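# Seat scaffold bracket on post ring at red-marked hole

## Task

Place the scaffold bracket on the post's ring at the hole marked in red: slide it all the way onto the ring, keep its tube sticking straight outward from the post, and drive its wedge down into that hole until it stops. It must stay in that position by itself, without the robot holding it, when the scene ends.

## Robot and tools

The robot is one six-joint arm with a parallel gripper, standing beside a table. Its joints, in column order, are waist, shoulder, elbow, wrist pitch, wrist yaw and wrist roll, followed by the gripper opening. The base may sit slightly tilted relative to the table.

Frame: positions are in metres in the scene frame. The origin lies on the table surface straight under the arm's base, +z is up, and +y is to the left when facing along +x. The state line reports end_effector_position (the point midway between the finger pads, 3 to 4 cm behind the tips) and end_effector_quat_wxyz, along with linear (m/s) and angular (rad/s) velocities. The reported hand position can be off, more so when the arm is stretched out. In the gripper's own axes, the fingers extend along +x and close along y.

execute_actions takes "actions", a list holding exactly one item or nothing, plus an optional "pictures" boolean. An empty list commands nothing and returns the state together with images. A motion item is {"rows": [[...]], "steps": n}. Here "rows" is a single list of 1 to 15 rows for the one arm, and n is 5 to 15 control steps of 1/30 s each (default 15). Each row drives one step, and the final row repeats if the steps outnumber the rows. A wait item is {"steps": n} with n up to 300. It counts from the previous result and sends no command. A refused call moves nothing.

Each row has 7 numbers between -1 and 1. The first six are joint offsets, not targets. They are measured from the joint angles shown in the most recent result that lists them. Before any such result in the scene, or for a later call within the same reply, they are measured from wherever the arm is when the action begins. They are never measured from the previous row. A value of 1.0 equals 0.9615 rad for waist, shoulder and elbow, 1.713 rad for wrist pitch, 1.767 for wrist yaw and 1.728 for wrist roll. Stated joint ranges (rad): waist -3.054..3.054, shoulder 0.000..3.142, elbow 0.000..2.356, wrist pitch -1.571..1.571, wrist yaw -1.571..1.571, wrist roll -3.142..3.142. True ends may differ by up to 0.010 rad. A call is refused if it pushes a joint more than 0.010 rad past a stated end. Requests beyond the real end get clipped to that end, and the result then says "joint sent to its limit", possibly about an earlier action. Because offsets count from the last reported angles, sending all zeros pulls the arm back to those angles, so zeros are not a way to wait.

The seventh number is an absolute gripper opening: +1 is fully open (0.088 m pad gap), and the empty fingers touch at about -0.80. Values below that do nothing more. Closing fully takes at least about 0.5 s. grip_measured gives the actual opening on that same scale. To keep hold of a part, command a value clearly below grip_measured; the bigger the difference, the harder the squeeze, up to about 34 N per pad. A fast close can squeeze harder and may bounce the fingers open. Readings can carry a constant error of about 1 mm.

Motion limits: each joint's target is kept within a lead of its measured angle of 0.211 rad (waist, shoulder, elbow), 0.213 (pitch), 0.267 (yaw) and 0.228 (roll). Targets that would move the hand more than 70 mm from its measured position are scaled back. Large moves therefore take several calls. Friction may leave a joint short of the command, especially at long reach, and tiny turns may not happen at all. Check the Joint positions line (rad, then pad gap in m) after each move.

Timing: each result arrives 5 steps before its action ends, and those last steps run while you think. Between calls the arm keeps heading to the last row sent until it nearly stops or a step is HELD.

Result lines: "joint command not followed" means a clearance check altered or blocked targets; the mounting block or post counts as part of the arm. HELD marks steps where all or part of a row was not sent. Joint torques are the drive outputs in joint order, with an offset, scale and noise. A TORQUE FAULT occurs if contact load reaches a joint's limit (waist 16.8, shoulder 20.8, elbow 20.8, wrist pitch 5.49, wrist yaw 5.47, wrist roll 5.13 N m, held weight included). The arm then halts for 10 s and drops the rest of the call. MOTOR HOT warns from 50 °C. At 95 °C an OVER-TEMPERATURE FAULT holds the arm, and if it does not cool within 30 to 60 s the power cuts and the arm goes limp, releasing what it holds.

zoom_image takes "camera" (cam_high, cam_low or cam_wrist, each 504x504) and "region" [x0, y0, x1, y1] in pixels, with the origin at the top-left, spanning at most 504x504. It enlarges that camera's latest image. show_instructions, which takes no arguments, displays the reference pages. finished_scene takes "scene", the current scene's number.

Avoid knocking anything off the table, dropping the bracket, slamming, hard impacts and heavy shoving. Expect occasional brief tugs on the held part or pushes on loose items. Before finishing, let go and confirm the bracket stays seated without the gripper.

Each tool is called after "Emit:" in YAML: its name, and indented under it one key for each argument.

Reference images:

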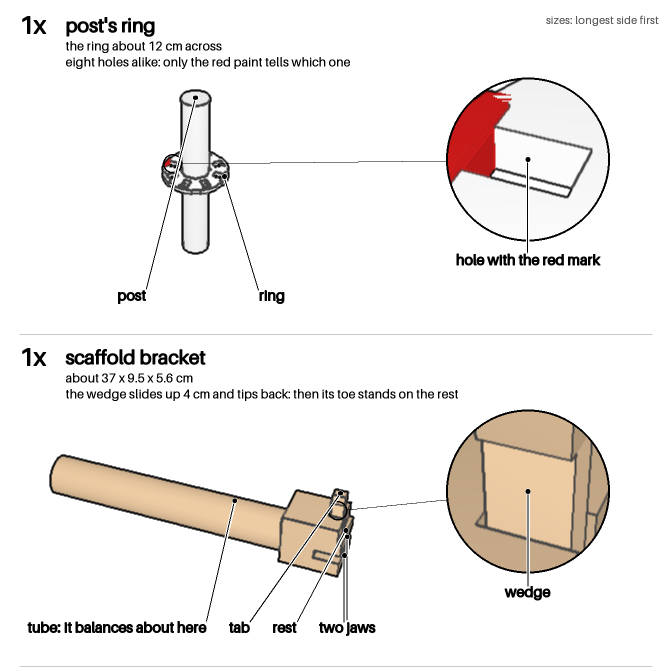

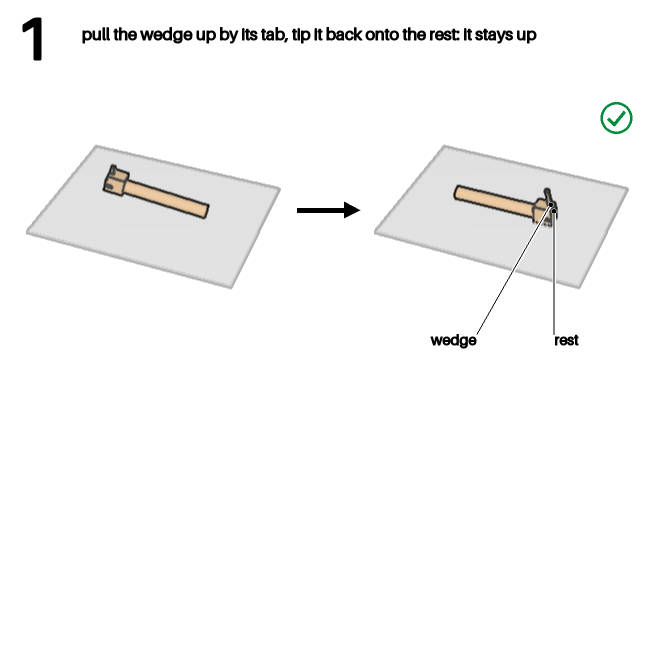

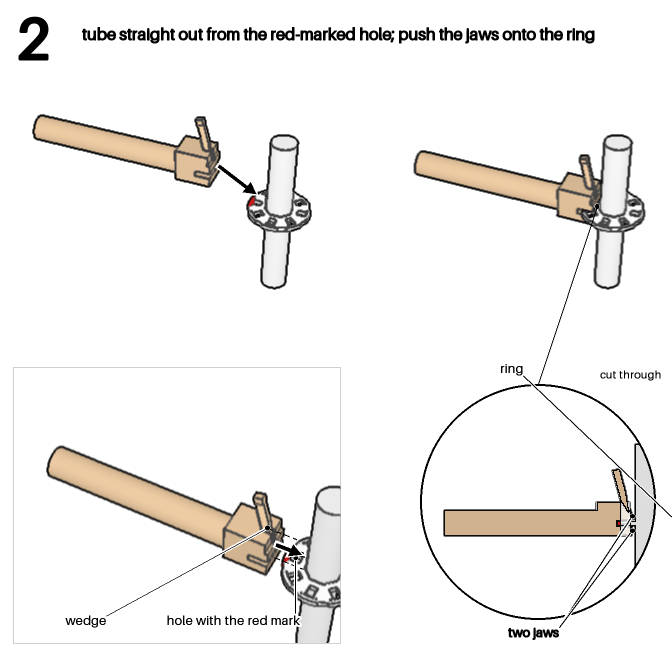

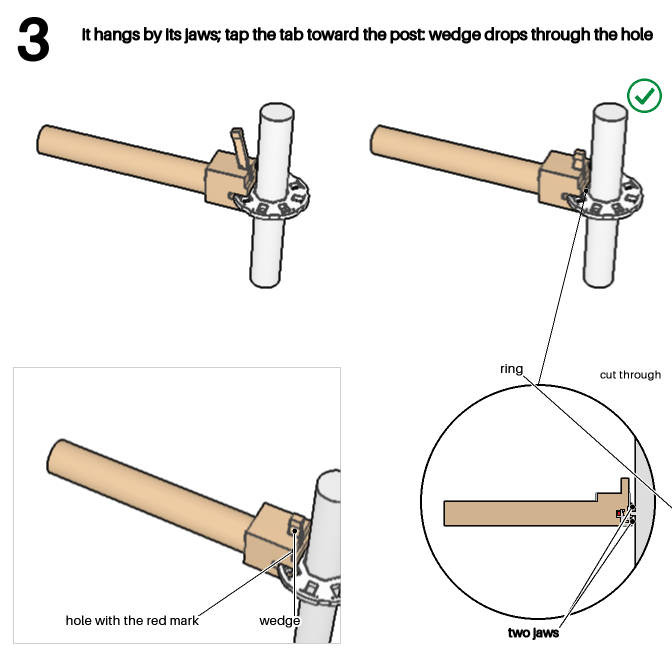

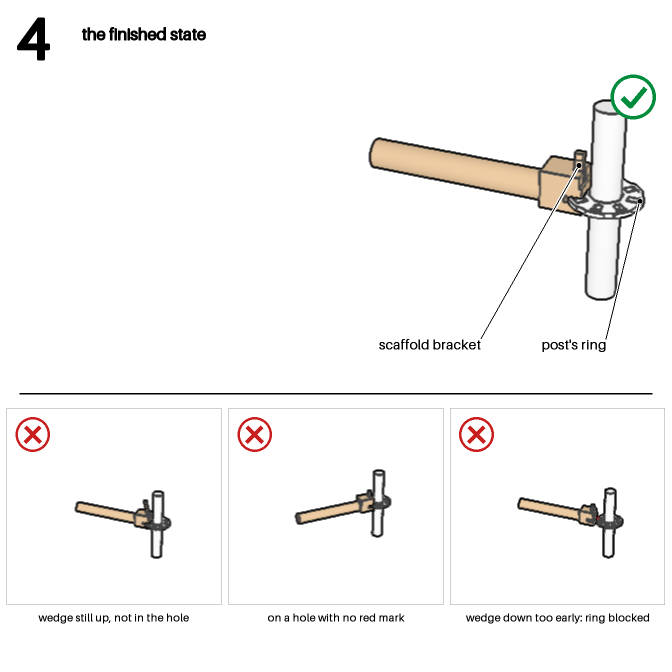

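## Session

Emit:
execute_actions:
  actions: []

Scene clock: 0.00 s of 4500.00 s.
end_effector_position=(+0.0975, -0.2268, +0.1591) grip_measured=+0.847 end_effector_quat_wxyz=(+0.065, +0.654, -0.103, -0.746) end_effector_velocity=(+0.002, +0.002, +0.000) end_effector_angular_velocity=(+0.015, -0.015, +0.007)
Joint positions: [-0.989  1.374  0.977 -1.05   0.254  2.173  0.081]
Joint velocities: [-0.002 -0.002  0.002 -0.007 -0.022 -0.007  0.   ]
Joint torques (N m, as the arm reports them, + toward a larger angle): no reading
Heat: hottest elbow 23 °C (+0.0 °C/min).

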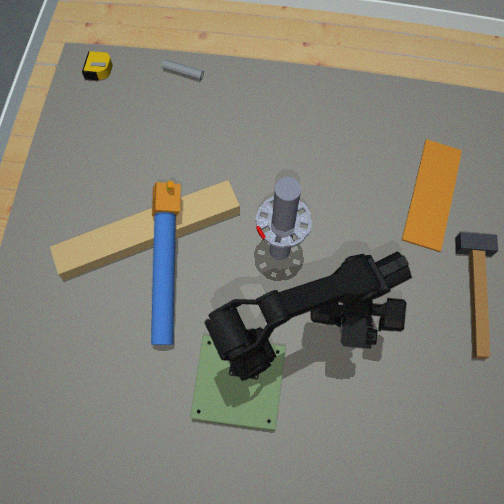

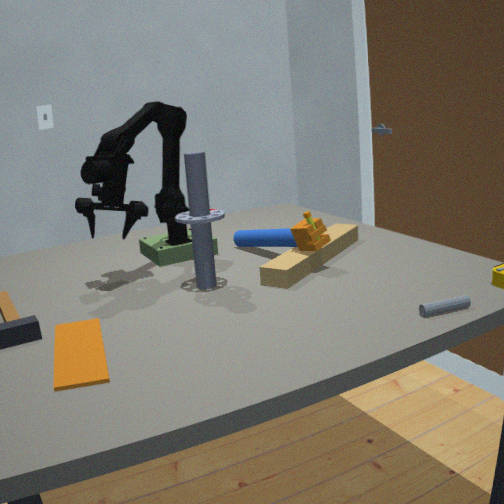

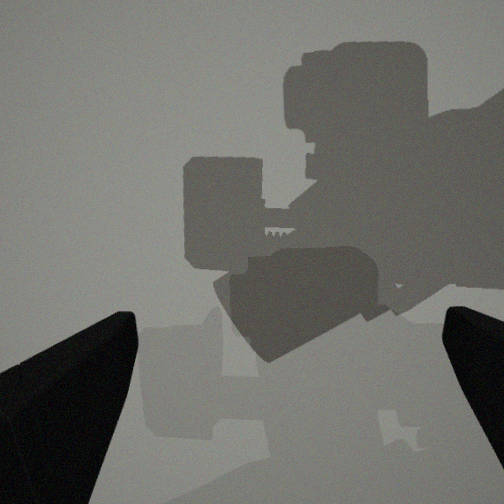

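Emit:
execute_actions:
  actions:
    - {"rows": [[0,-0.4,0,-0.28,-0.144,0,1]], "steps": 15}

Emit:
execute_actions:
  actions:
    - {"rows": [[1,0,0,0,0,0,1]], "steps": 15}

Emit:
execute_actions:
  actions:
    - {"steps": 30}

Scene clock: 2.63 s of 4500.00 s.
end_effector_position=(+0.0702, -0.1182, +0.2106) grip_measured=+1.000 end_effector_quat_wxyz=(+0.005, +0.719, -0.031, -0.694) end_effector_velocity=(-0.032, +0.078, +0.010) end_effector_angular_velocity=(+0.234, +0.036, +0.019)
Joint positions: [-0.989  1.005  0.981 -1.487  0.012  2.172  0.088]
Joint velocities: [ 0.002 -0.129 -0.002 -0.344 -0.095 -0.007  0.   ]
Joint torques (N m, as the arm reports them, + toward a larger angle): [ 0.   -1.95  4.24  0.36 -0.17  0.  ]
Heat: hottest elbow 23 °C (+0.0 °C/min).
Steps of this call (steps 1 to 69: nothing new was sent; steps 70 to 79: the first 10 steps of this action). Readings (joint positions):
70: [-0.991 1.349 0.977 -1.071 0.207 2.173]
71: [-0.991 1.311 0.976 -1.140 0.139 2.173]
73: [-0.989 1.194 0.974 -1.261 0.072 2.173]
77: [-0.989 1.024 0.981 -1.458 0.021 2.172]
79: the state above

Scene clock: 3.13 s of 4500.00 s.
end_effector_position=(+0.1138, -0.0599, +0.2121) grip_measured=+1.000 end_effector_quat_wxyz=(+0.186, +0.697, +0.167, -0.672) end_effector_velocity=(+0.097, +0.195, +0.002) end_effector_angular_velocity=(-0.024, +0.002, +1.694)
Joint positions: [-0.447  0.996  0.981 -1.521  0.007  2.173  0.088]
Joint velocities: [ 1.687 -0.002 -0.002 -0.007  0.007 -0.007  0.   ]
Joint torques (N m, as the arm reports them, + toward a larger angle): [ 0.32 -1.63  4.55  0.66 -0.11 -0.05]
Heat: hottest elbow 23 °C (+0.0 °C/min).
Steps of this call (steps 1 to 5: the last 5 steps of your previous action; steps 6 to 15: the first 10 steps of this action, its rows measured from where the robot was after step 5). Readings (joint positions):
5: [-0.989 0.996 0.981 -1.519 0.005 2.172]
6: [-0.960 0.996 0.981 -1.521 0.010 2.173]
7: [-0.901 0.996 0.981 -1.521 0.008 2.173]
9: [-0.786 0.996 0.981 -1.521 0.007 2.173]
13: [-0.559 0.996 0.981 -1.521 0.007 2.173]
15: the state above

Scene clock: 4.13 s of 4500.00 s.
end_effector_position=(+0.1278, -0.0078, +0.2125) grip_measured=+1.000 end_effector_quat_wxyz=(+0.322, +0.648, +0.306, -0.619) end_effector_velocity=(-0.005, -0.001, -0.001) end_effector_angular_velocity=(-0.006, +0.027, +0.005)
Joint positions: [-0.031  0.996  0.981 -1.521  0.005  2.174  0.088]
Joint velocities: [-0.002  0.002 -0.002 -0.022  0.007 -0.007  0.   ]
Joint torques (N m, as the arm reports them, + toward a larger angle): [ 0.17 -1.67  4.56  0.66 -0.03 -0.07]
Heat: hottest elbow 23 °C (+0.0 °C/min).
Kept back: nothing.
Steps of this call (steps 1 to 5: the last 5 steps of your previous action; steps 6 to 30: the robot went on to your last target). Readings (joint positions):
1: [-0.390 0.996 0.981 -1.521 0.007 2.173]
2: [-0.334 0.996 0.981 -1.521 0.007 2.173]
4: [-0.221 0.996 0.981 -1.521 0.007 2.173]
8: [-0.074 0.996 0.981 -1.521 0.005 2.173]
30: the state above
The arm was judged still, so your last target was given up. Only a new action makes it travel on or press farther. Fingers that are still opening or closing keep moving.

Emit:
execute_actions:
  actions:
    - {"rows": [[0.614,0.954,0.791,0.07,0,-0.93,1]], "steps": 15}

Emit:
execute_actions:
  actions:
    - {"steps": 40}
  pictures: true

Scene clock: 5.10 s of 4500.00 s.
end_effector_position=(+0.2439, +0.1045, +0.2591) grip_measured=+1.000 end_effector_quat_wxyz=(+0.607, +0.457, +0.541, -0.360) end_effector_velocity=(+0.222, +0.478, +0.065) end_effector_angular_velocity=(-0.245, -0.137, +2.993)
Joint positions: [ 0.427  1.455  1.447 -1.41   0.01   1.647  0.088]
Joint velocities: [ 1.292  1.473  1.526 -0.007 -0.022 -1.722  0.   ]
Joint torques (N m, as the arm reports them, + toward a larger angle): [ 0.25 -4.08  5.46  0.96 -0.19 -0.09]
Heat: hottest elbow 24 °C (+11.8 °C/min).
Steps of this call (steps 1 to 19: nothing new was sent; steps 20 to 29: the first 10 steps of this action). Readings (joint positions):
20: [-0.007 1.019 1.002 -1.523 0.010 2.135]
21: [0.041 1.058 1.042 -1.499 0.011 2.082]
23: [0.137 1.160 1.145 -1.437 0.011 1.974]
27: [0.335 1.358 1.348 -1.414 0.011 1.755]
29: the state above

Scene clock: 6.43 s of 4500.00 s.
end_effector_position=(+0.3064, +0.1830, +0.2025) grip_measured=+1.000 end_effector_quat_wxyz=(+0.711, +0.009, +0.703, -0.011) end_effector_velocity=(-0.002, -0.001, -0.001) end_effector_angular_velocity=(+0.000, +0.014, -0.010)
Joint positions: [ 0.557  1.911  1.735 -1.4    0.006  0.569  0.088]
Joint velocities: [-0.002  0.002 -0.002 -0.007 -0.007  0.007  0.   ]
Joint torques (N m, as the arm reports them, + toward a larger angle): [ 0.2  -8.96  5.27  0.43 -0.09 -0.08]
Heat: hottest elbow 24 °C (+9.3 °C/min).
Kept back: nothing.
Steps of this call (steps 1 to 5: the last 5 steps of your previous action; steps 6 to 40: the robot went on to your last target). Readings (joint positions):
1: [0.467 1.507 1.500 -1.410 0.008 1.586]
2: [0.498 1.560 1.557 -1.407 0.007 1.525]
4: [0.535 1.664 1.654 -1.397 0.006 1.402]
8: [0.554 1.836 1.721 -1.396 0.006 1.158]
40: the state above

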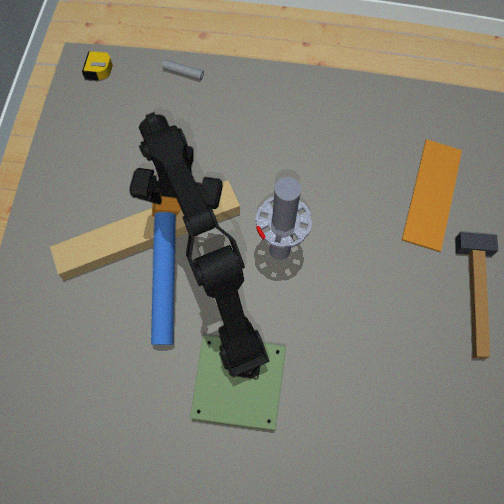

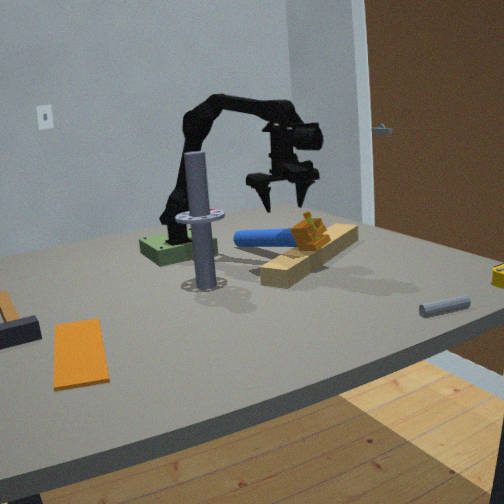

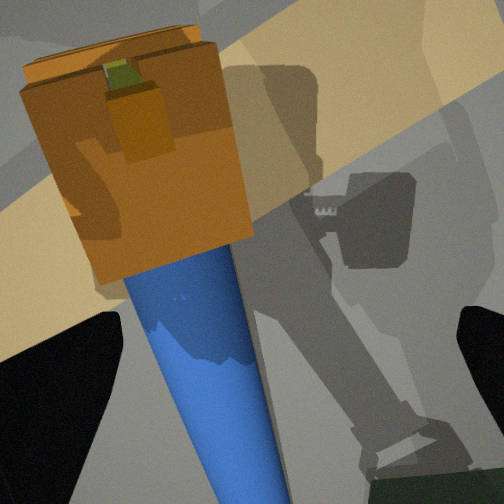

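Emit:
zoom_image:
  camera: "cam_low"
  region: [230, 180, 370, 300]

Emit:
zoom_image:
  camera: "cam_high"
  region: [230, 160, 340, 290]

Region (230, 180, 370, 300) of cam_low's 504x504 image, scaled by 3.600, with more detail than that image has; it fills the top 432 rows of this view, and the rest is white.

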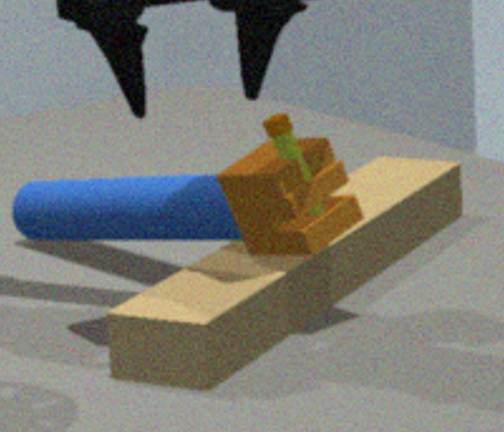

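Region (230, 160, 340, 290) of cam_high's 504x504 image, scaled by 3.877, with more detail than that image has; it fills the left 426 columns of this view, and the rest is white.

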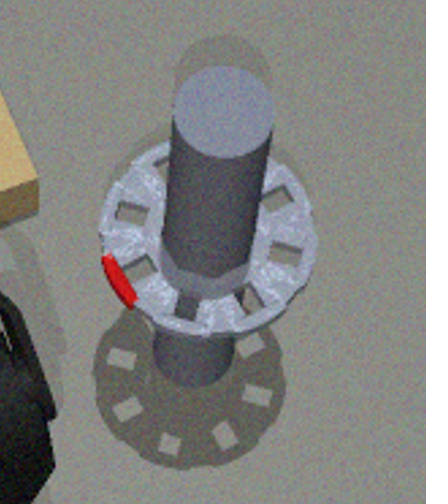

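Emit:
execute_actions:
  actions:
    - {"rows": [[0.135,-0.057,-0.322,0.152,0,-0.073,1]], "steps": 15}

Emit:
execute_actions:
  actions:
    - {"steps": 15}
  pictures: true

Scene clock: 8.57 s of 4500.00 s.
end_effector_position=(+0.2669, +0.2125, +0.1425) grip_measured=+1.000 end_effector_quat_wxyz=(+0.705, -0.082, +0.701, +0.076) end_effector_velocity=(+0.033, +0.012, +0.000) end_effector_angular_velocity=(+0.117, -0.134, +0.015)
Joint positions: [ 0.691  1.868  1.439 -1.155  0.005  0.449  0.088]
Joint velocities: [-0.037 -0.022 -0.027  0.183 -0.007 -0.051  0.   ]
Joint torques (N m, as the arm reports them, + toward a larger angle): [-0.42 -9.85  3.94  0.81  0.   -0.07]
Heat: hottest elbow 24 °C (+7.0 °C/min).
Steps of this call (steps 1 to 15: the robot went on to your last target; steps 16 to 54: nothing new was sent; steps 55 to 64: the first 10 steps of this action). Readings (joint positions):
55: [0.563 1.902 1.706 -1.355 0.011 0.543]
56: [0.584 1.884 1.656 -1.289 0.013 0.514]
58: [0.641 1.866 1.562 -1.217 0.008 0.479]
62: [0.692 1.868 1.450 -1.167 0.005 0.454]
64: the state above

Scene clock: 9.07 s of 4500.00 s.
end_effector_position=(+0.2688, +0.2130, +0.1422) grip_measured=+1.000 end_effector_quat_wxyz=(+0.708, -0.081, +0.697, +0.079) end_effector_velocity=(-0.001, +0.003, +0.000) end_effector_angular_velocity=(+0.022, +0.008, +0.005)
Joint positions: [ 0.688  1.866  1.436 -1.142  0.005  0.445  0.088]
Joint velocities: [-0.002 -0.002 -0.002  0.007 -0.022 -0.007  0.   ]
Joint torques (N m, as the arm reports them, + toward a larger angle): [-0.23 -9.73  3.81  0.72  0.01 -0.06]
Heat: hottest shoulder 24 °C (+6.6 °C/min).
Kept back: nothing.
Steps of this call (steps 1 to 5: the last 5 steps of your previous action; steps 6 to 15: the robot went on to your last target). Readings (joint positions):
1: [0.689 1.867 1.439 -1.149 0.005 0.448]
2: [0.689 1.866 1.439 -1.146 0.005 0.448]
4: [0.688 1.866 1.439 -1.145 0.005 0.446]
8: [0.688 1.866 1.436 -1.143 0.005 0.445]
15: the state above

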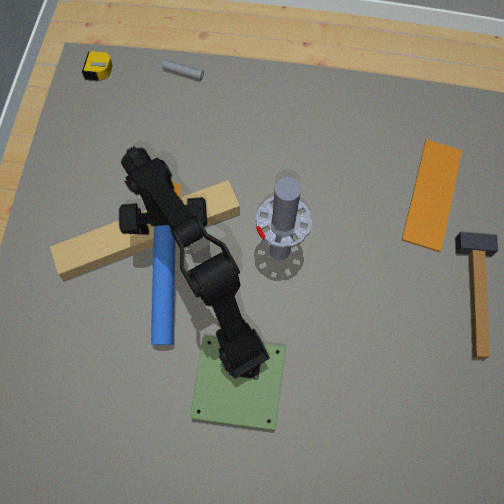

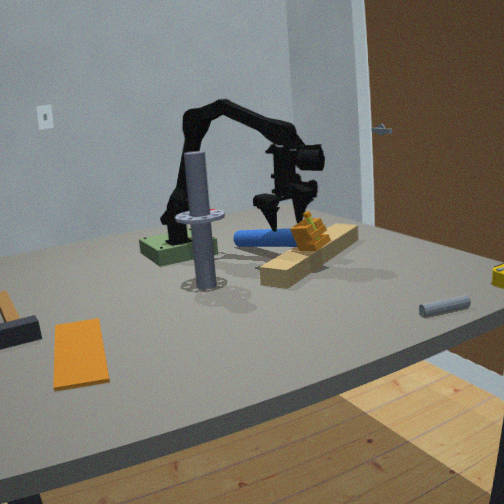

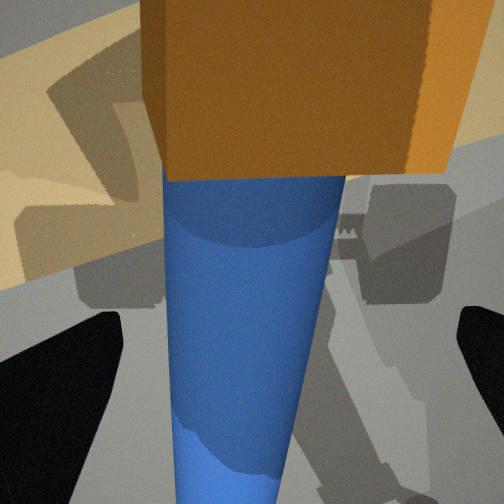

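Emit:
execute_actions:
  actions:
    - {"rows": [[0.034,0.096,-0.153,0.14,0,0.06,1]], "steps": 15}

Emit:
execute_actions:
  actions:
    - {"steps": 10}
  pictures: true

Scene clock: 9.87 s of 4500.00 s.
end_effector_position=(+0.2677, +0.2246, +0.0883) grip_measured=+1.000 end_effector_quat_wxyz=(+0.713, -0.057, +0.696, +0.060) end_effector_velocity=(-0.002, +0.001, -0.006) end_effector_angular_velocity=(+0.020, -0.012, -0.005)
Joint positions: [ 0.717  1.937  1.309 -0.934  0.006  0.535  0.088]
Joint velocities: [ 0.002 -0.012 -0.042  0.051 -0.007  0.007  0.   ]
Joint torques (N m, as the arm reports them, + toward a larger angle): [ 0.35 -6.47  2.94  2.24 -0.04  0.3 ]
Heat: hottest shoulder 24 °C (+6.1 °C/min).
Steps of this call (steps 1 to 14: the robot went on to your last target; steps 15 to 24: the first 10 steps of this action). Readings (joint positions):
15: [0.690 1.871 1.415 -1.102 0.006 0.465]
16: [0.695 1.874 1.389 -1.036 0.006 0.489]
18: [0.708 1.907 1.350 -0.967 0.010 0.516]
22: [0.717 1.937 1.311 -0.936 0.006 0.535]
24: the state above

Scene clock: 10.20 s of 4500.00 s.
end_effector_position=(+0.2675, +0.2245, +0.0879) grip_measured=+1.000 end_effector_quat_wxyz=(+0.713, -0.055, +0.696, +0.060) end_effector_velocity=(-0.003, +0.000, +0.000) end_effector_angular_velocity=(+0.001, +0.010, -0.005)
Joint positions: [ 0.717  1.935  1.304 -0.929  0.005  0.537  0.088]
Joint velocities: [ 0.002 -0.002 -0.002 -0.007 -0.007  0.007  0.   ]
Joint torques (N m, as the arm reports them, + toward a larger angle): [ 0.3  -6.07  2.93  2.48 -0.03  0.35]
Heat: hottest shoulder 24 °C (+5.9 °C/min).
Kept back: nothing.
Steps of this call (steps 1 to 5: the last 5 steps of your previous action; steps 6 to 10: the robot went on to your last target). Readings (joint positions):
1: [0.717 1.936 1.307 -0.932 0.006 0.535]
2: [0.717 1.936 1.306 -0.932 0.005 0.536]
4: [0.717 1.935 1.305 -0.930 0.005 0.537]
8: [0.717 1.935 1.304 -0.929 0.005 0.537]
10: the state above

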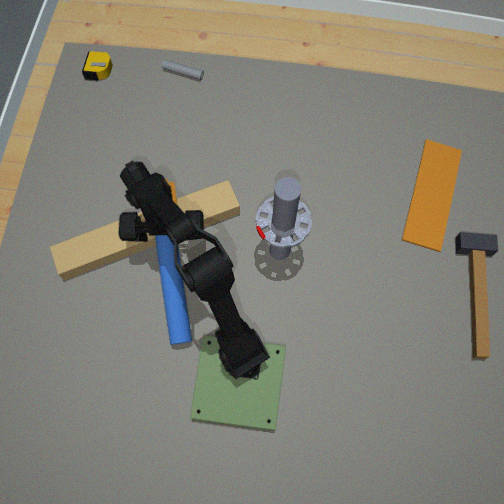

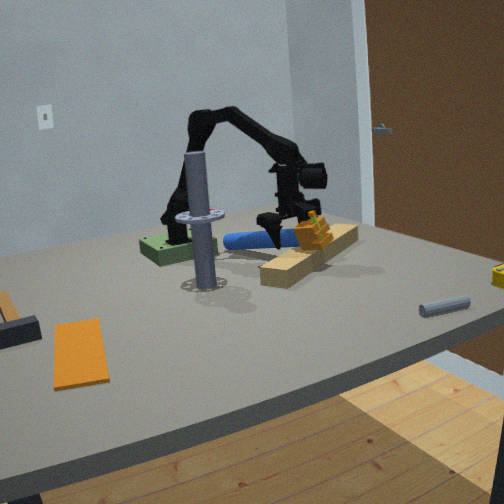

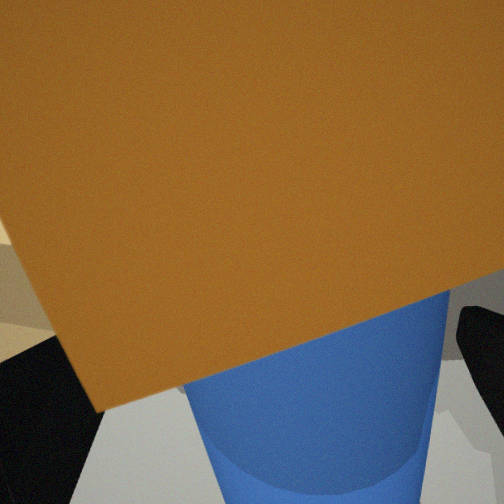

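Emit:
execute_actions:
  actions:
    - {"rows": [[0,-0.085,0.14,-0.13,0,0,1]], "steps": 15}

Emit:
execute_actions:
  actions:
    - {"steps": 10}
  pictures: true

Scene clock: 10.97 s of 4500.00 s.
end_effector_position=(+0.2631, +0.2212, +0.1460) grip_measured=+1.000 end_effector_quat_wxyz=(+0.714, -0.054, +0.695, +0.059) end_effector_velocity=(-0.020, -0.017, +0.001) end_effector_angular_velocity=(-0.072, +0.096, +0.019)
Joint positions: [ 0.717  1.853  1.435 -1.138  0.005  0.54   0.088]
Joint velocities: [-0.002 -0.002  0.002 -0.125 -0.007 -0.022  0.   ]
Joint torques (N m, as the arm reports them, + toward a larger angle): [-0.06 -8.58  4.74  0.31 -0.04 -0.09]
Heat: hottest shoulder 24 °C (+5.5 °C/min).
Steps of this call (steps 1 to 13: the robot went on to your last target; steps 14 to 23: the first 10 steps of this action). Readings (joint positions):
14: [0.717 1.925 1.321 -0.953 0.005 0.541]
15: [0.717 1.923 1.346 -1.009 0.005 0.542]
17: [0.717 1.899 1.383 -1.081 0.005 0.542]
21: [0.717 1.856 1.431 -1.128 0.005 0.540]
23: the state above

Scene clock: 11.30 s of 4500.00 s.
end_effector_position=(+0.2614, +0.2197, +0.1460) grip_measured=+1.000 end_effector_quat_wxyz=(+0.711, -0.056, +0.698, +0.057) end_effector_velocity=(-0.001, -0.000, +0.001) end_effector_angular_velocity=(+0.004, +0.007, +0.005)
Joint positions: [ 0.717  1.853  1.435 -1.149  0.005  0.539  0.088]
Joint velocities: [-0.002 -0.002  0.002 -0.007 -0.007 -0.007  0.   ]
Joint torques (N m, as the arm reports them, + toward a larger angle): [-0.12 -8.71  4.91  0.38 -0.04 -0.09]
Heat: hottest shoulder 24 °C (+5.3 °C/min).
Kept back: nothing.
Steps of this call (steps 1 to 5: the last 5 steps of your previous action; steps 6 to 10: the robot went on to your last target). Readings (joint positions):
1: [0.717 1.853 1.435 -1.142 0.005 0.540]
2: [0.717 1.853 1.435 -1.145 0.005 0.540]
4: [0.717 1.853 1.435 -1.146 0.005 0.540]
8: [0.717 1.853 1.435 -1.149 0.005 0.539]
10: the state above

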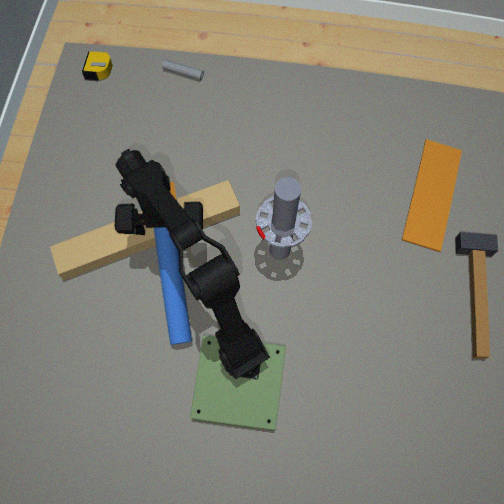

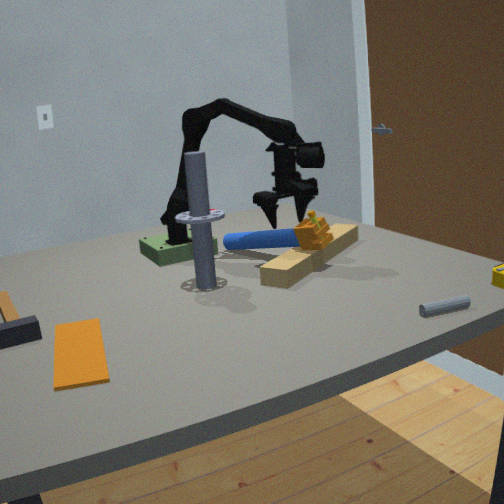

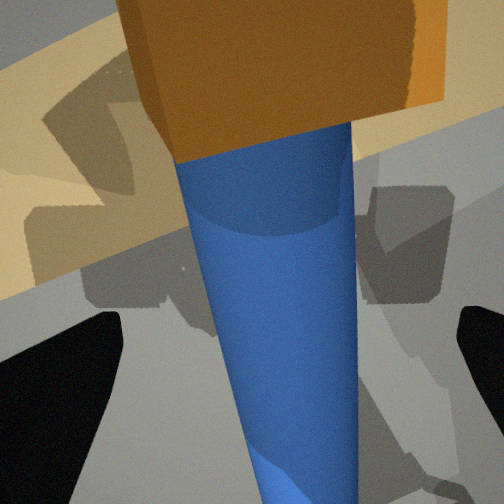

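Emit:
execute_actions:
  actions:
    - {"rows": [[0,-0.012,-0.158,0.079,0,-0.075,1]], "steps": 15}

Emit:
execute_actions:
  actions:
    - {"steps": 10}
  pictures: true

Scene clock: 13.07 s of 4500.00 s.
end_effector_position=(+0.2534, +0.2126, +0.1145) grip_measured=+1.000 end_effector_quat_wxyz=(+0.706, -0.100, +0.694, +0.099) end_effector_velocity=(+0.010, +0.009, +0.000) end_effector_angular_velocity=(+0.047, -0.046, +0.064)
Joint positions: [ 0.717  1.843  1.294 -1.02   0.005  0.417  0.088]
Joint velocities: [-0.002 -0.002 -0.002  0.066 -0.007 -0.066  0.   ]
Joint torques (N m, as the arm reports them, + toward a larger angle): [-0.04 -8.52  3.68  0.65 -0.06 -0.07]
Heat: hottest shoulder 25 °C (+9.2 °C/min).
Steps of this call (steps 1 to 30: the robot went on to your last target; steps 31 to 43: nothing new was sent; steps 44 to 53: the first 10 steps of this action). Readings (joint positions):
44: [0.717 1.850 1.415 -1.120 0.005 0.512]
45: [0.717 1.843 1.386 -1.084 0.005 0.481]
47: [0.717 1.841 1.339 -1.056 0.005 0.448]
51: [0.717 1.843 1.294 -1.028 0.005 0.422]
53: the state above

Scene clock: 13.40 s of 4500.00 s.
end_effector_position=(+0.2537, +0.2129, +0.1141) grip_measured=+1.000 end_effector_quat_wxyz=(+0.706, -0.101, +0.693, +0.101) end_effector_velocity=(+0.001, +0.001, +0.000) end_effector_angular_velocity=(+0.010, -0.001, +0.005)
Joint positions: [ 0.717  1.843  1.292 -1.016  0.005  0.412  0.088]
Joint velocities: [-0.002 -0.002 -0.002  0.007 -0.007 -0.007  0.   ]
Joint torques (N m, as the arm reports them, + toward a larger angle): [-0.12 -8.57  3.61  0.76 -0.06 -0.1 ]
Heat: hottest shoulder 25 °C (+9.0 °C/min).
Kept back: nothing.
Steps of this call (steps 1 to 5: the last 5 steps of your previous action; steps 6 to 10: the robot went on to your last target). Readings (joint positions):
1: [0.717 1.843 1.294 -1.019 0.005 0.416]
2: [0.717 1.843 1.294 -1.019 0.005 0.415]
4: [0.717 1.843 1.293 -1.018 0.005 0.414]
8: [0.717 1.843 1.293 -1.017 0.005 0.412]
10: the state above

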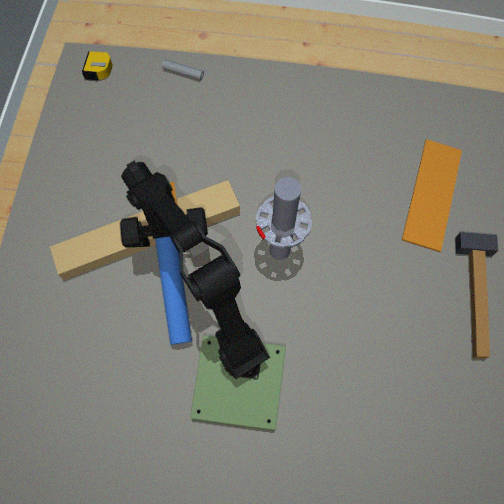

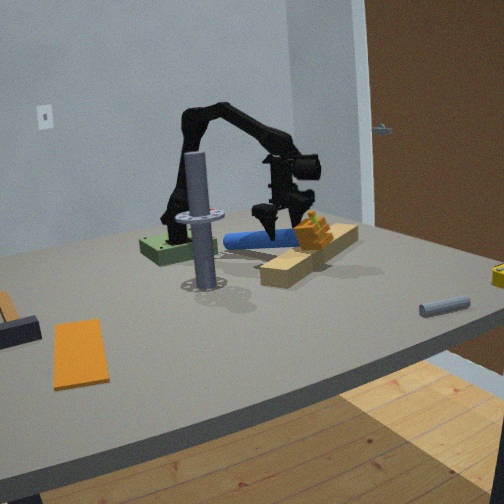

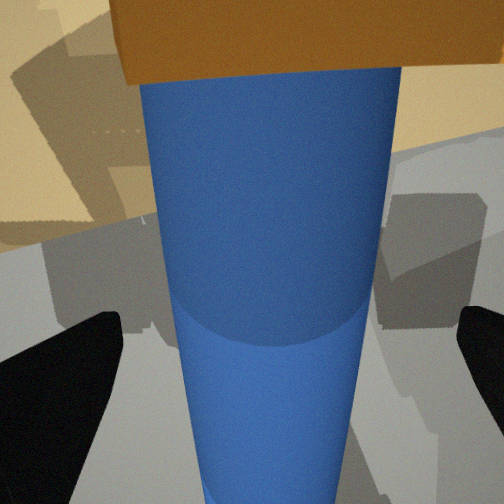

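Emit:
execute_actions:
  actions:
    - {"rows": [[0.012,0.066,-0.115,0.10,0,0.007,1]], "steps": 15}

Emit:
execute_actions:
  actions:
    - {"steps": 8}
  pictures: true

Scene clock: 14.23 s of 4500.00 s.
end_effector_position=(+0.2538, +0.2187, +0.0780) grip_measured=+1.000 end_effector_quat_wxyz=(+0.713, -0.098, +0.686, +0.107) end_effector_velocity=(-0.007, -0.003, -0.026) end_effector_angular_velocity=(-0.004, +0.038, +0.006)
Joint positions: [ 0.73   1.889  1.198 -0.853  0.005  0.422  0.088]
Joint velocities: [-0.002  0.042 -0.056  0.066 -0.022 -0.007  0.   ]
Joint torques (N m, as the arm reports them, + toward a larger angle): [-0.32 -6.68  3.2   0.69 -0.07  0.05]
Heat: hottest shoulder 25 °C (+8.4 °C/min).
Steps of this call (steps 1 to 15: the robot went on to your last target; steps 16 to 25: the first 10 steps of this action). Readings (joint positions):
16: [0.717 1.847 1.277 -0.983 0.005 0.413]
17: [0.718 1.849 1.257 -0.934 0.005 0.415]
19: [0.722 1.871 1.228 -0.892 0.005 0.418]
23: [0.730 1.886 1.204 -0.859 0.005 0.421]
25: the state above

Scene clock: 14.50 s of 4500.00 s.
end_effector_position=(+0.2539, +0.2187, +0.0766) grip_measured=+1.000 end_effector_quat_wxyz=(+0.713, -0.098, +0.686, +0.107) end_effector_velocity=(+0.002, -0.000, +0.000) end_effector_angular_velocity=(+0.010, -0.001, +0.000)
Joint positions: [ 0.73   1.891  1.195 -0.847  0.005  0.423  0.088]
Joint velocities: [-0.007 -0.002 -0.002  0.007 -0.007 -0.007  0.   ]
Joint torques (N m, as the arm reports them, + toward a larger angle): [-0.29 -6.5   3.1   0.69 -0.07  0.06]
Heat: hottest shoulder 25 °C (+8.3 °C/min).
Kept back: nothing.
Steps of this call (steps 1 to 5: the last 5 steps of your previous action; steps 6 to 8: the robot went on to your last target). Readings (joint positions):
1: [0.730 1.890 1.196 -0.851 0.005 0.422]
2: [0.730 1.890 1.196 -0.850 0.005 0.422]
4: [0.730 1.891 1.195 -0.848 0.005 0.423]
8: the state above

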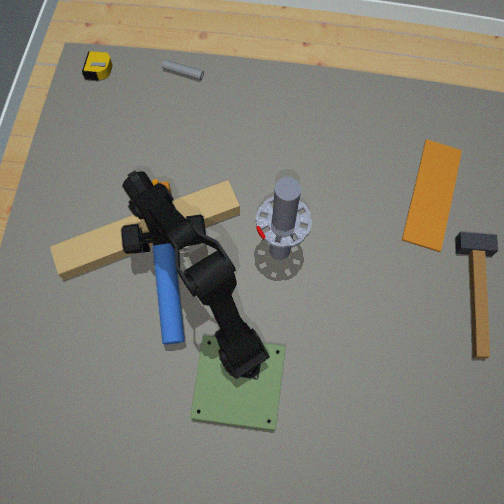

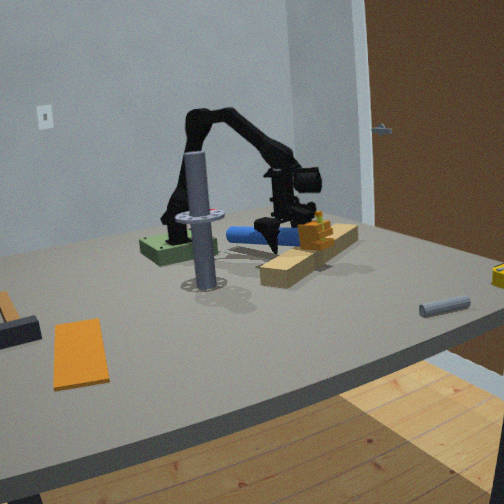

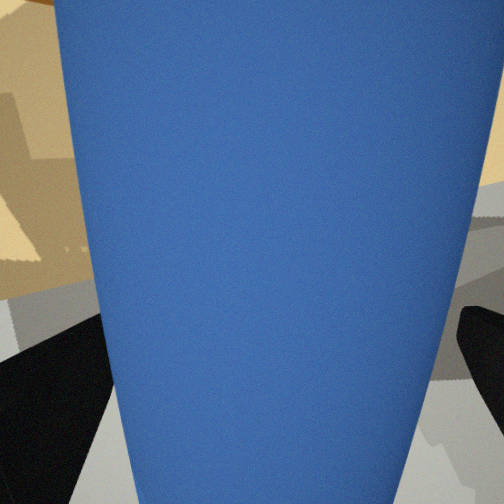

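Emit:
execute_actions:
  actions:
    - {"rows": [[0,-0.01,0,0,0,0,-0.4]], "steps": 15}

Emit:
execute_actions:
  actions:
    - {"steps": 15}
  pictures: true

Scene clock: 15.13 s of 4500.00 s.
end_effector_position=(+0.2530, +0.2206, +0.0778) grip_measured=+0.164 end_effector_quat_wxyz=(+0.714, -0.099, +0.685, +0.112) end_effector_velocity=(-0.001, -0.002, +0.000) end_effector_angular_velocity=(+0.001, +0.011, -0.014)
Joint positions: [ 0.735  1.887  1.195 -0.846  0.002  0.419  0.047]
Joint velocities: [-0.007 -0.002 -0.002 -0.007 -0.007  0.007 -0.   ]
Joint torques (N m, as the arm reports them, + toward a larger angle): [-0.6  -9.03  4.26  0.56  0.07  0.08]
Heat: hottest shoulder 25 °C (+7.9 °C/min).
Steps of this call (steps 1 to 9: the robot went on to your last target; steps 10 to 19: the first 10 steps of this action). Readings (joint positions):
10: [0.730 1.891 1.195 -0.847 0.005 0.423]
11: [0.730 1.891 1.195 -0.847 0.005 0.423]
13: [0.730 1.890 1.195 -0.847 0.005 0.423]
17: [0.735 1.887 1.195 -0.846 0.001 0.419]
19: the state above

Scene clock: 15.63 s of 4500.00 s.
end_effector_position=(+0.2530, +0.2206, +0.0778) grip_measured=+0.164 end_effector_quat_wxyz=(+0.714, -0.098, +0.685, +0.112) end_effector_velocity=(-0.004, -0.003, +0.002) end_effector_angular_velocity=(-0.006, +0.018, +0.005)
Joint positions: [ 0.735  1.887  1.195 -0.846  0.002  0.419  0.047]
Joint velocities: [-0.002 -0.007 -0.002 -0.022 -0.007 -0.007 -0.   ]
Joint torques (N m, as the arm reports them, + toward a larger angle): [-0.54 -9.06  4.25  0.53  0.07  0.09]
Heat: hottest shoulder 25 °C (+7.7 °C/min).
Kept back: nothing.
Steps of this call (steps 1 to 5: the last 5 steps of your previous action; steps 6 to 15: the robot went on to your last target). Readings (joint positions):
1: [0.735 1.887 1.195 -0.846 0.002 0.419]
2: [0.735 1.887 1.195 -0.846 0.002 0.419]
4: [0.735 1.887 1.195 -0.846 0.002 0.419]
8: [0.735 1.887 1.195 -0.846 0.002 0.419]
15: the state above
The arm was judged still, so your last target was given up. Only a new action makes it travel on or press farther. Fingers that are still opening or closing keep moving.

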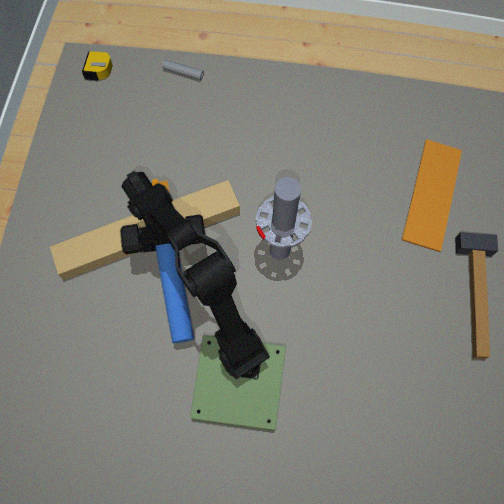

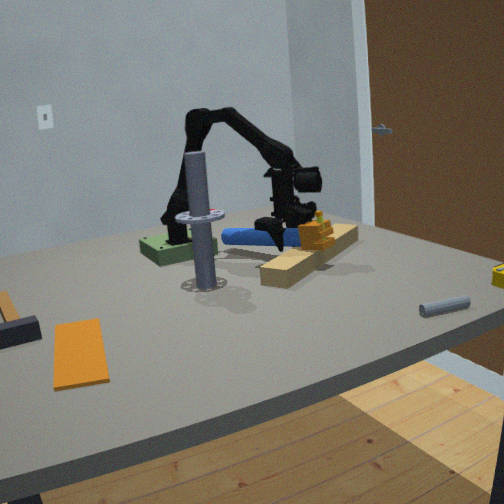

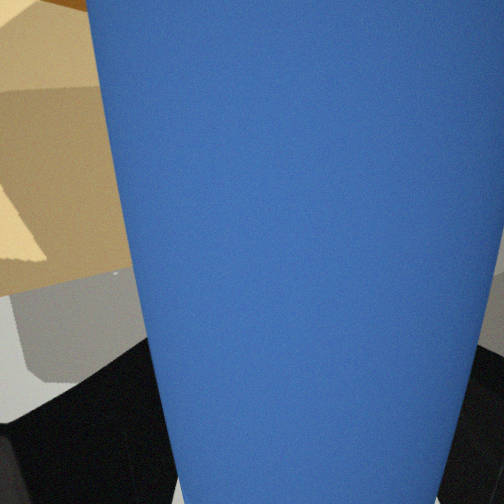

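Emit:
execute_actions:
  actions:
    - {"rows": [[0,-0.03,0.1,-0.08,0,0,-0.5],[0,-0.05,0.2,-0.16,0,0,-0.5],[0,-0.072,0.314,-0.236,0,0,-0.5]], "steps": 15}

Emit:
execute_actions:
  actions:
    - {"steps": 15}
  pictures: true

Scene clock: 16.27 s of 4500.00 s.
end_effector_position=(+0.2543, +0.2222, +0.1675) grip_measured=+0.164 end_effector_quat_wxyz=(+0.708, -0.102, +0.690, +0.108) end_effector_velocity=(-0.026, -0.022, +0.087) end_effector_angular_velocity=(-0.022, +0.036, +0.005)
Joint positions: [ 0.735  1.821  1.48  -1.217  0.002  0.42   0.047]
Joint velocities: [-0.002 -0.125  0.193 -0.359 -0.007 -0.007 -0.   ]
Joint torques (N m, as the arm reports them, + toward a larger angle): [-0.1  -7.65  4.45  0.25 -0.05 -0.01]
Heat: hottest shoulder 26 °C (+11.1 °C/min).
Steps of this call (steps 1 to 9: nothing new was sent; steps 10 to 19: the first 10 steps of this action). Readings (joint positions):
10: [0.735 1.886 1.207 -0.867 0.002 0.420]
11: [0.735 1.886 1.238 -0.927 0.002 0.420]
13: [0.735 1.881 1.314 -1.051 0.002 0.420]
17: [0.735 1.837 1.455 -1.185 0.002 0.420]
19: the state above

Scene clock: 16.77 s of 4500.00 s.
end_effector_position=(+0.2501, +0.2185, +0.1679) grip_measured=+0.164 end_effector_quat_wxyz=(+0.700, -0.107, +0.699, +0.102) end_effector_velocity=(-0.002, -0.001, +0.000) end_effector_angular_velocity=(+0.001, +0.010, -0.010)
Joint positions: [ 0.735  1.823  1.485 -1.248  0.002  0.42   0.047]
Joint velocities: [-0.002 -0.002 -0.002 -0.007 -0.007  0.007 -0.   ]
Joint torques (N m, as the arm reports them, + toward a larger angle): [-0.13 -9.08  5.67  0.33 -0.05 -0.02]
Heat: hottest shoulder 26 °C (+10.7 °C/min).
Kept back: nothing.
Steps of this call (steps 1 to 5: the last 5 steps of your previous action; steps 6 to 15: the robot went on to your last target). Readings (joint positions):
1: [0.735 1.819 1.484 -1.226 0.002 0.420]
2: [0.735 1.819 1.485 -1.232 0.002 0.420]
4: [0.735 1.822 1.485 -1.243 0.002 0.420]
8: [0.735 1.823 1.485 -1.245 0.002 0.420]
15: the state above

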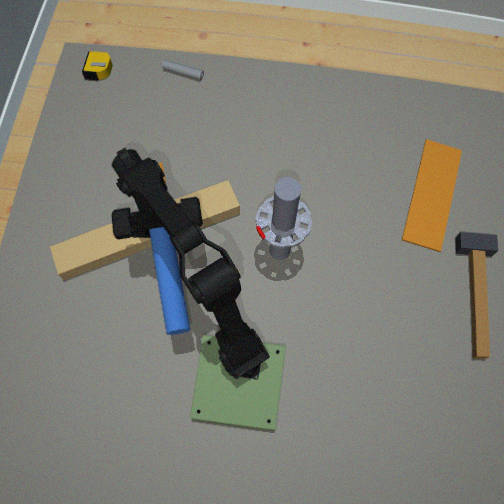

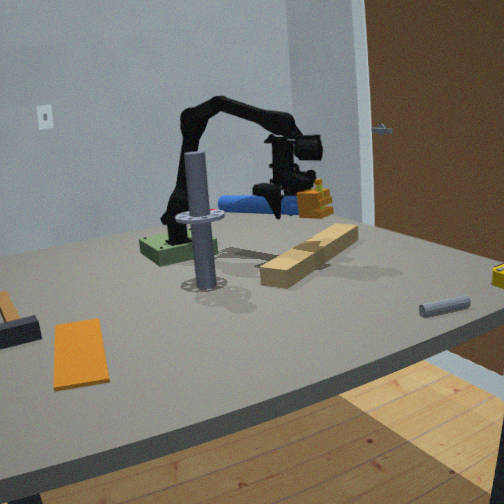

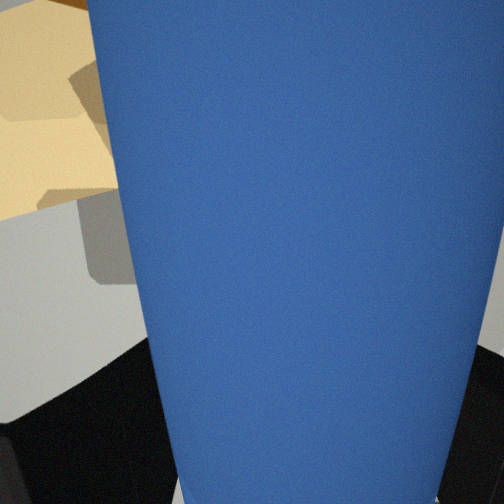

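Emit:
zoom_image:
  camera: "cam_low"
  region: [200, 130, 360, 250]

Region (200, 130, 360, 250) of cam_low's 504x504 image, scaled by 3.150, with more detail than that image has; it fills the top 378 rows of this view, and the rest is white.

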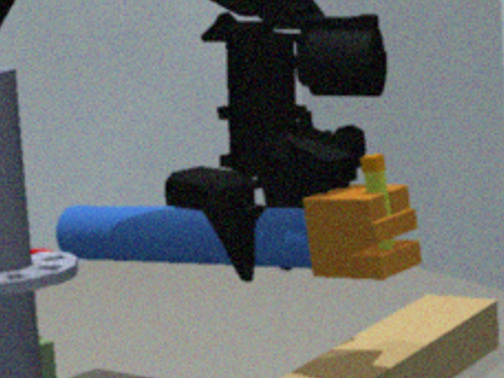

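Emit:
execute_actions:
  actions:
    - {"rows": [[0,0,0,0,0,0.3,-0.5],[0,0,0,0,0,0.3,-0.5],[0,0,0,0,0,0.4,-0.5],[0.02,-0.1,-0.1,0,0,0.5,-0.5],[0.03,-0.2,-0.19,0,0,0.6,-0.5],[0.04,-0.3,-0.28,0,0,0.7,-0.5],[0.05,-0.4,-0.38,-0.01,0,0.767,-0.5],[0.06,-0.5,-0.47,-0.01,0,0.767,-0.5],[0.07,-0.577,-0.543,-0.01,0,0.767,-0.5]], "steps": 15}

Emit:
execute_actions:
  actions:
    - {"steps": 20}
  pictures: true

Scene clock: 18.90 s of 4500.00 s.
end_effector_position=(+0.1746, +0.1688, +0.1669) grip_measured=+0.161 end_effector_quat_wxyz=(+0.692, +0.072, +0.711, -0.104) end_effector_velocity=(-0.361, -0.258, -0.031) end_effector_angular_velocity=(-0.080, -0.068, -1.521)
Joint positions: [ 0.784  1.527  1.155 -1.264  0.002  1.017  0.047]
Joint velocities: [ 0.271 -1.648 -1.673  0.007  0.007  1.795 -0.001]
Joint torques (N m, as the arm reports them, + toward a larger angle): [-0.48 -6.96  4.23  0.61  0.    0.1 ]
Heat: hottest shoulder 26 °C (+9.5 °C/min).
Steps of this call (steps 1 to 15: the robot went on to your last target; steps 16 to 54: nothing new was sent; steps 55 to 64: the first 10 steps of this action). Readings (joint positions):
55: [0.735 1.823 1.485 -1.248 0.002 0.461]
56: [0.736 1.823 1.485 -1.248 0.002 0.530]
58: [0.736 1.814 1.472 -1.238 0.002 0.652]
62: [0.763 1.639 1.271 -1.258 0.002 0.895]
64: the state above

Scene clock: 19.57 s of 4500.00 s.
end_effector_position=(+0.1358, +0.1353, +0.1686) grip_measured=+0.161 end_effector_quat_wxyz=(+0.630, +0.325, +0.625, -0.326) end_effector_velocity=(-0.003, -0.001, -0.001) end_effector_angular_velocity=(-0.003, +0.014, -0.034)
Joint positions: [ 0.799  1.281  0.963 -1.266  0.002  1.738  0.047]
Joint velocities: [ 0.002 -0.002 -0.007 -0.007 -0.007  0.037 -0.   ]
Joint torques (N m, as the arm reports them, + toward a larger angle): [ 0.27 -5.4   4.65  0.52 -0.01  0.08]
Heat: hottest shoulder 26 °C (+9.2 °C/min).
Kept back: nothing.
Steps of this call (steps 1 to 5: the last 5 steps of your previous action; steps 6 to 20: the robot went on to your last target). Readings (joint positions):
1: [0.791 1.472 1.101 -1.264 0.002 1.078]
2: [0.796 1.420 1.056 -1.266 0.002 1.139]
4: [0.797 1.344 0.999 -1.276 0.002 1.262]
8: [0.798 1.293 0.974 -1.266 0.002 1.506]
20: the state above

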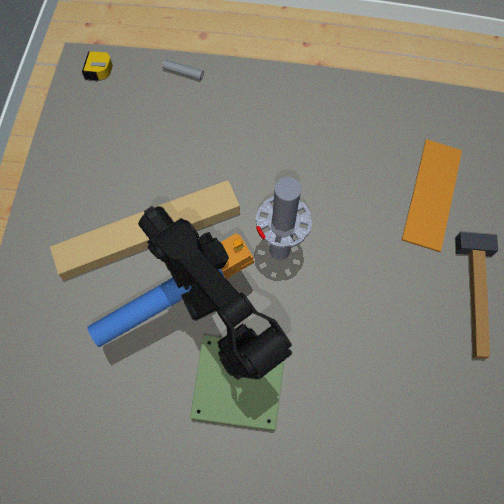

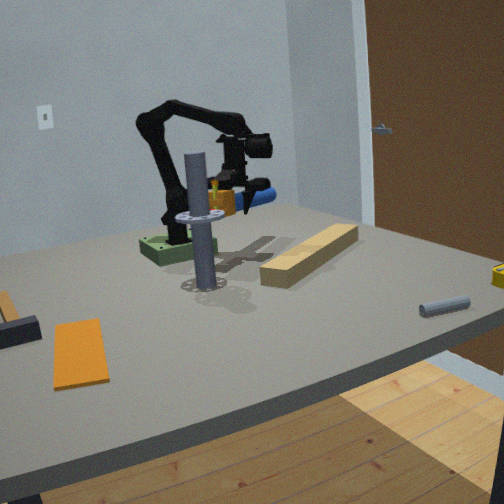

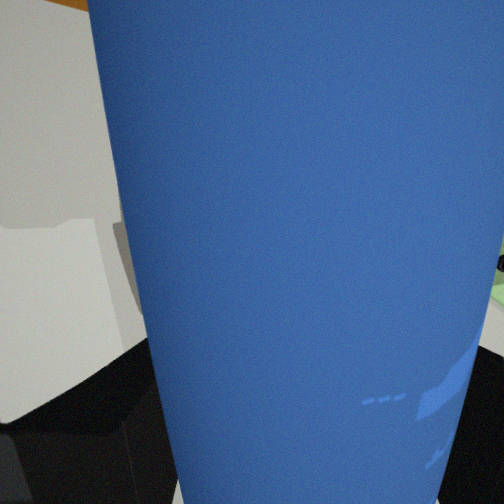

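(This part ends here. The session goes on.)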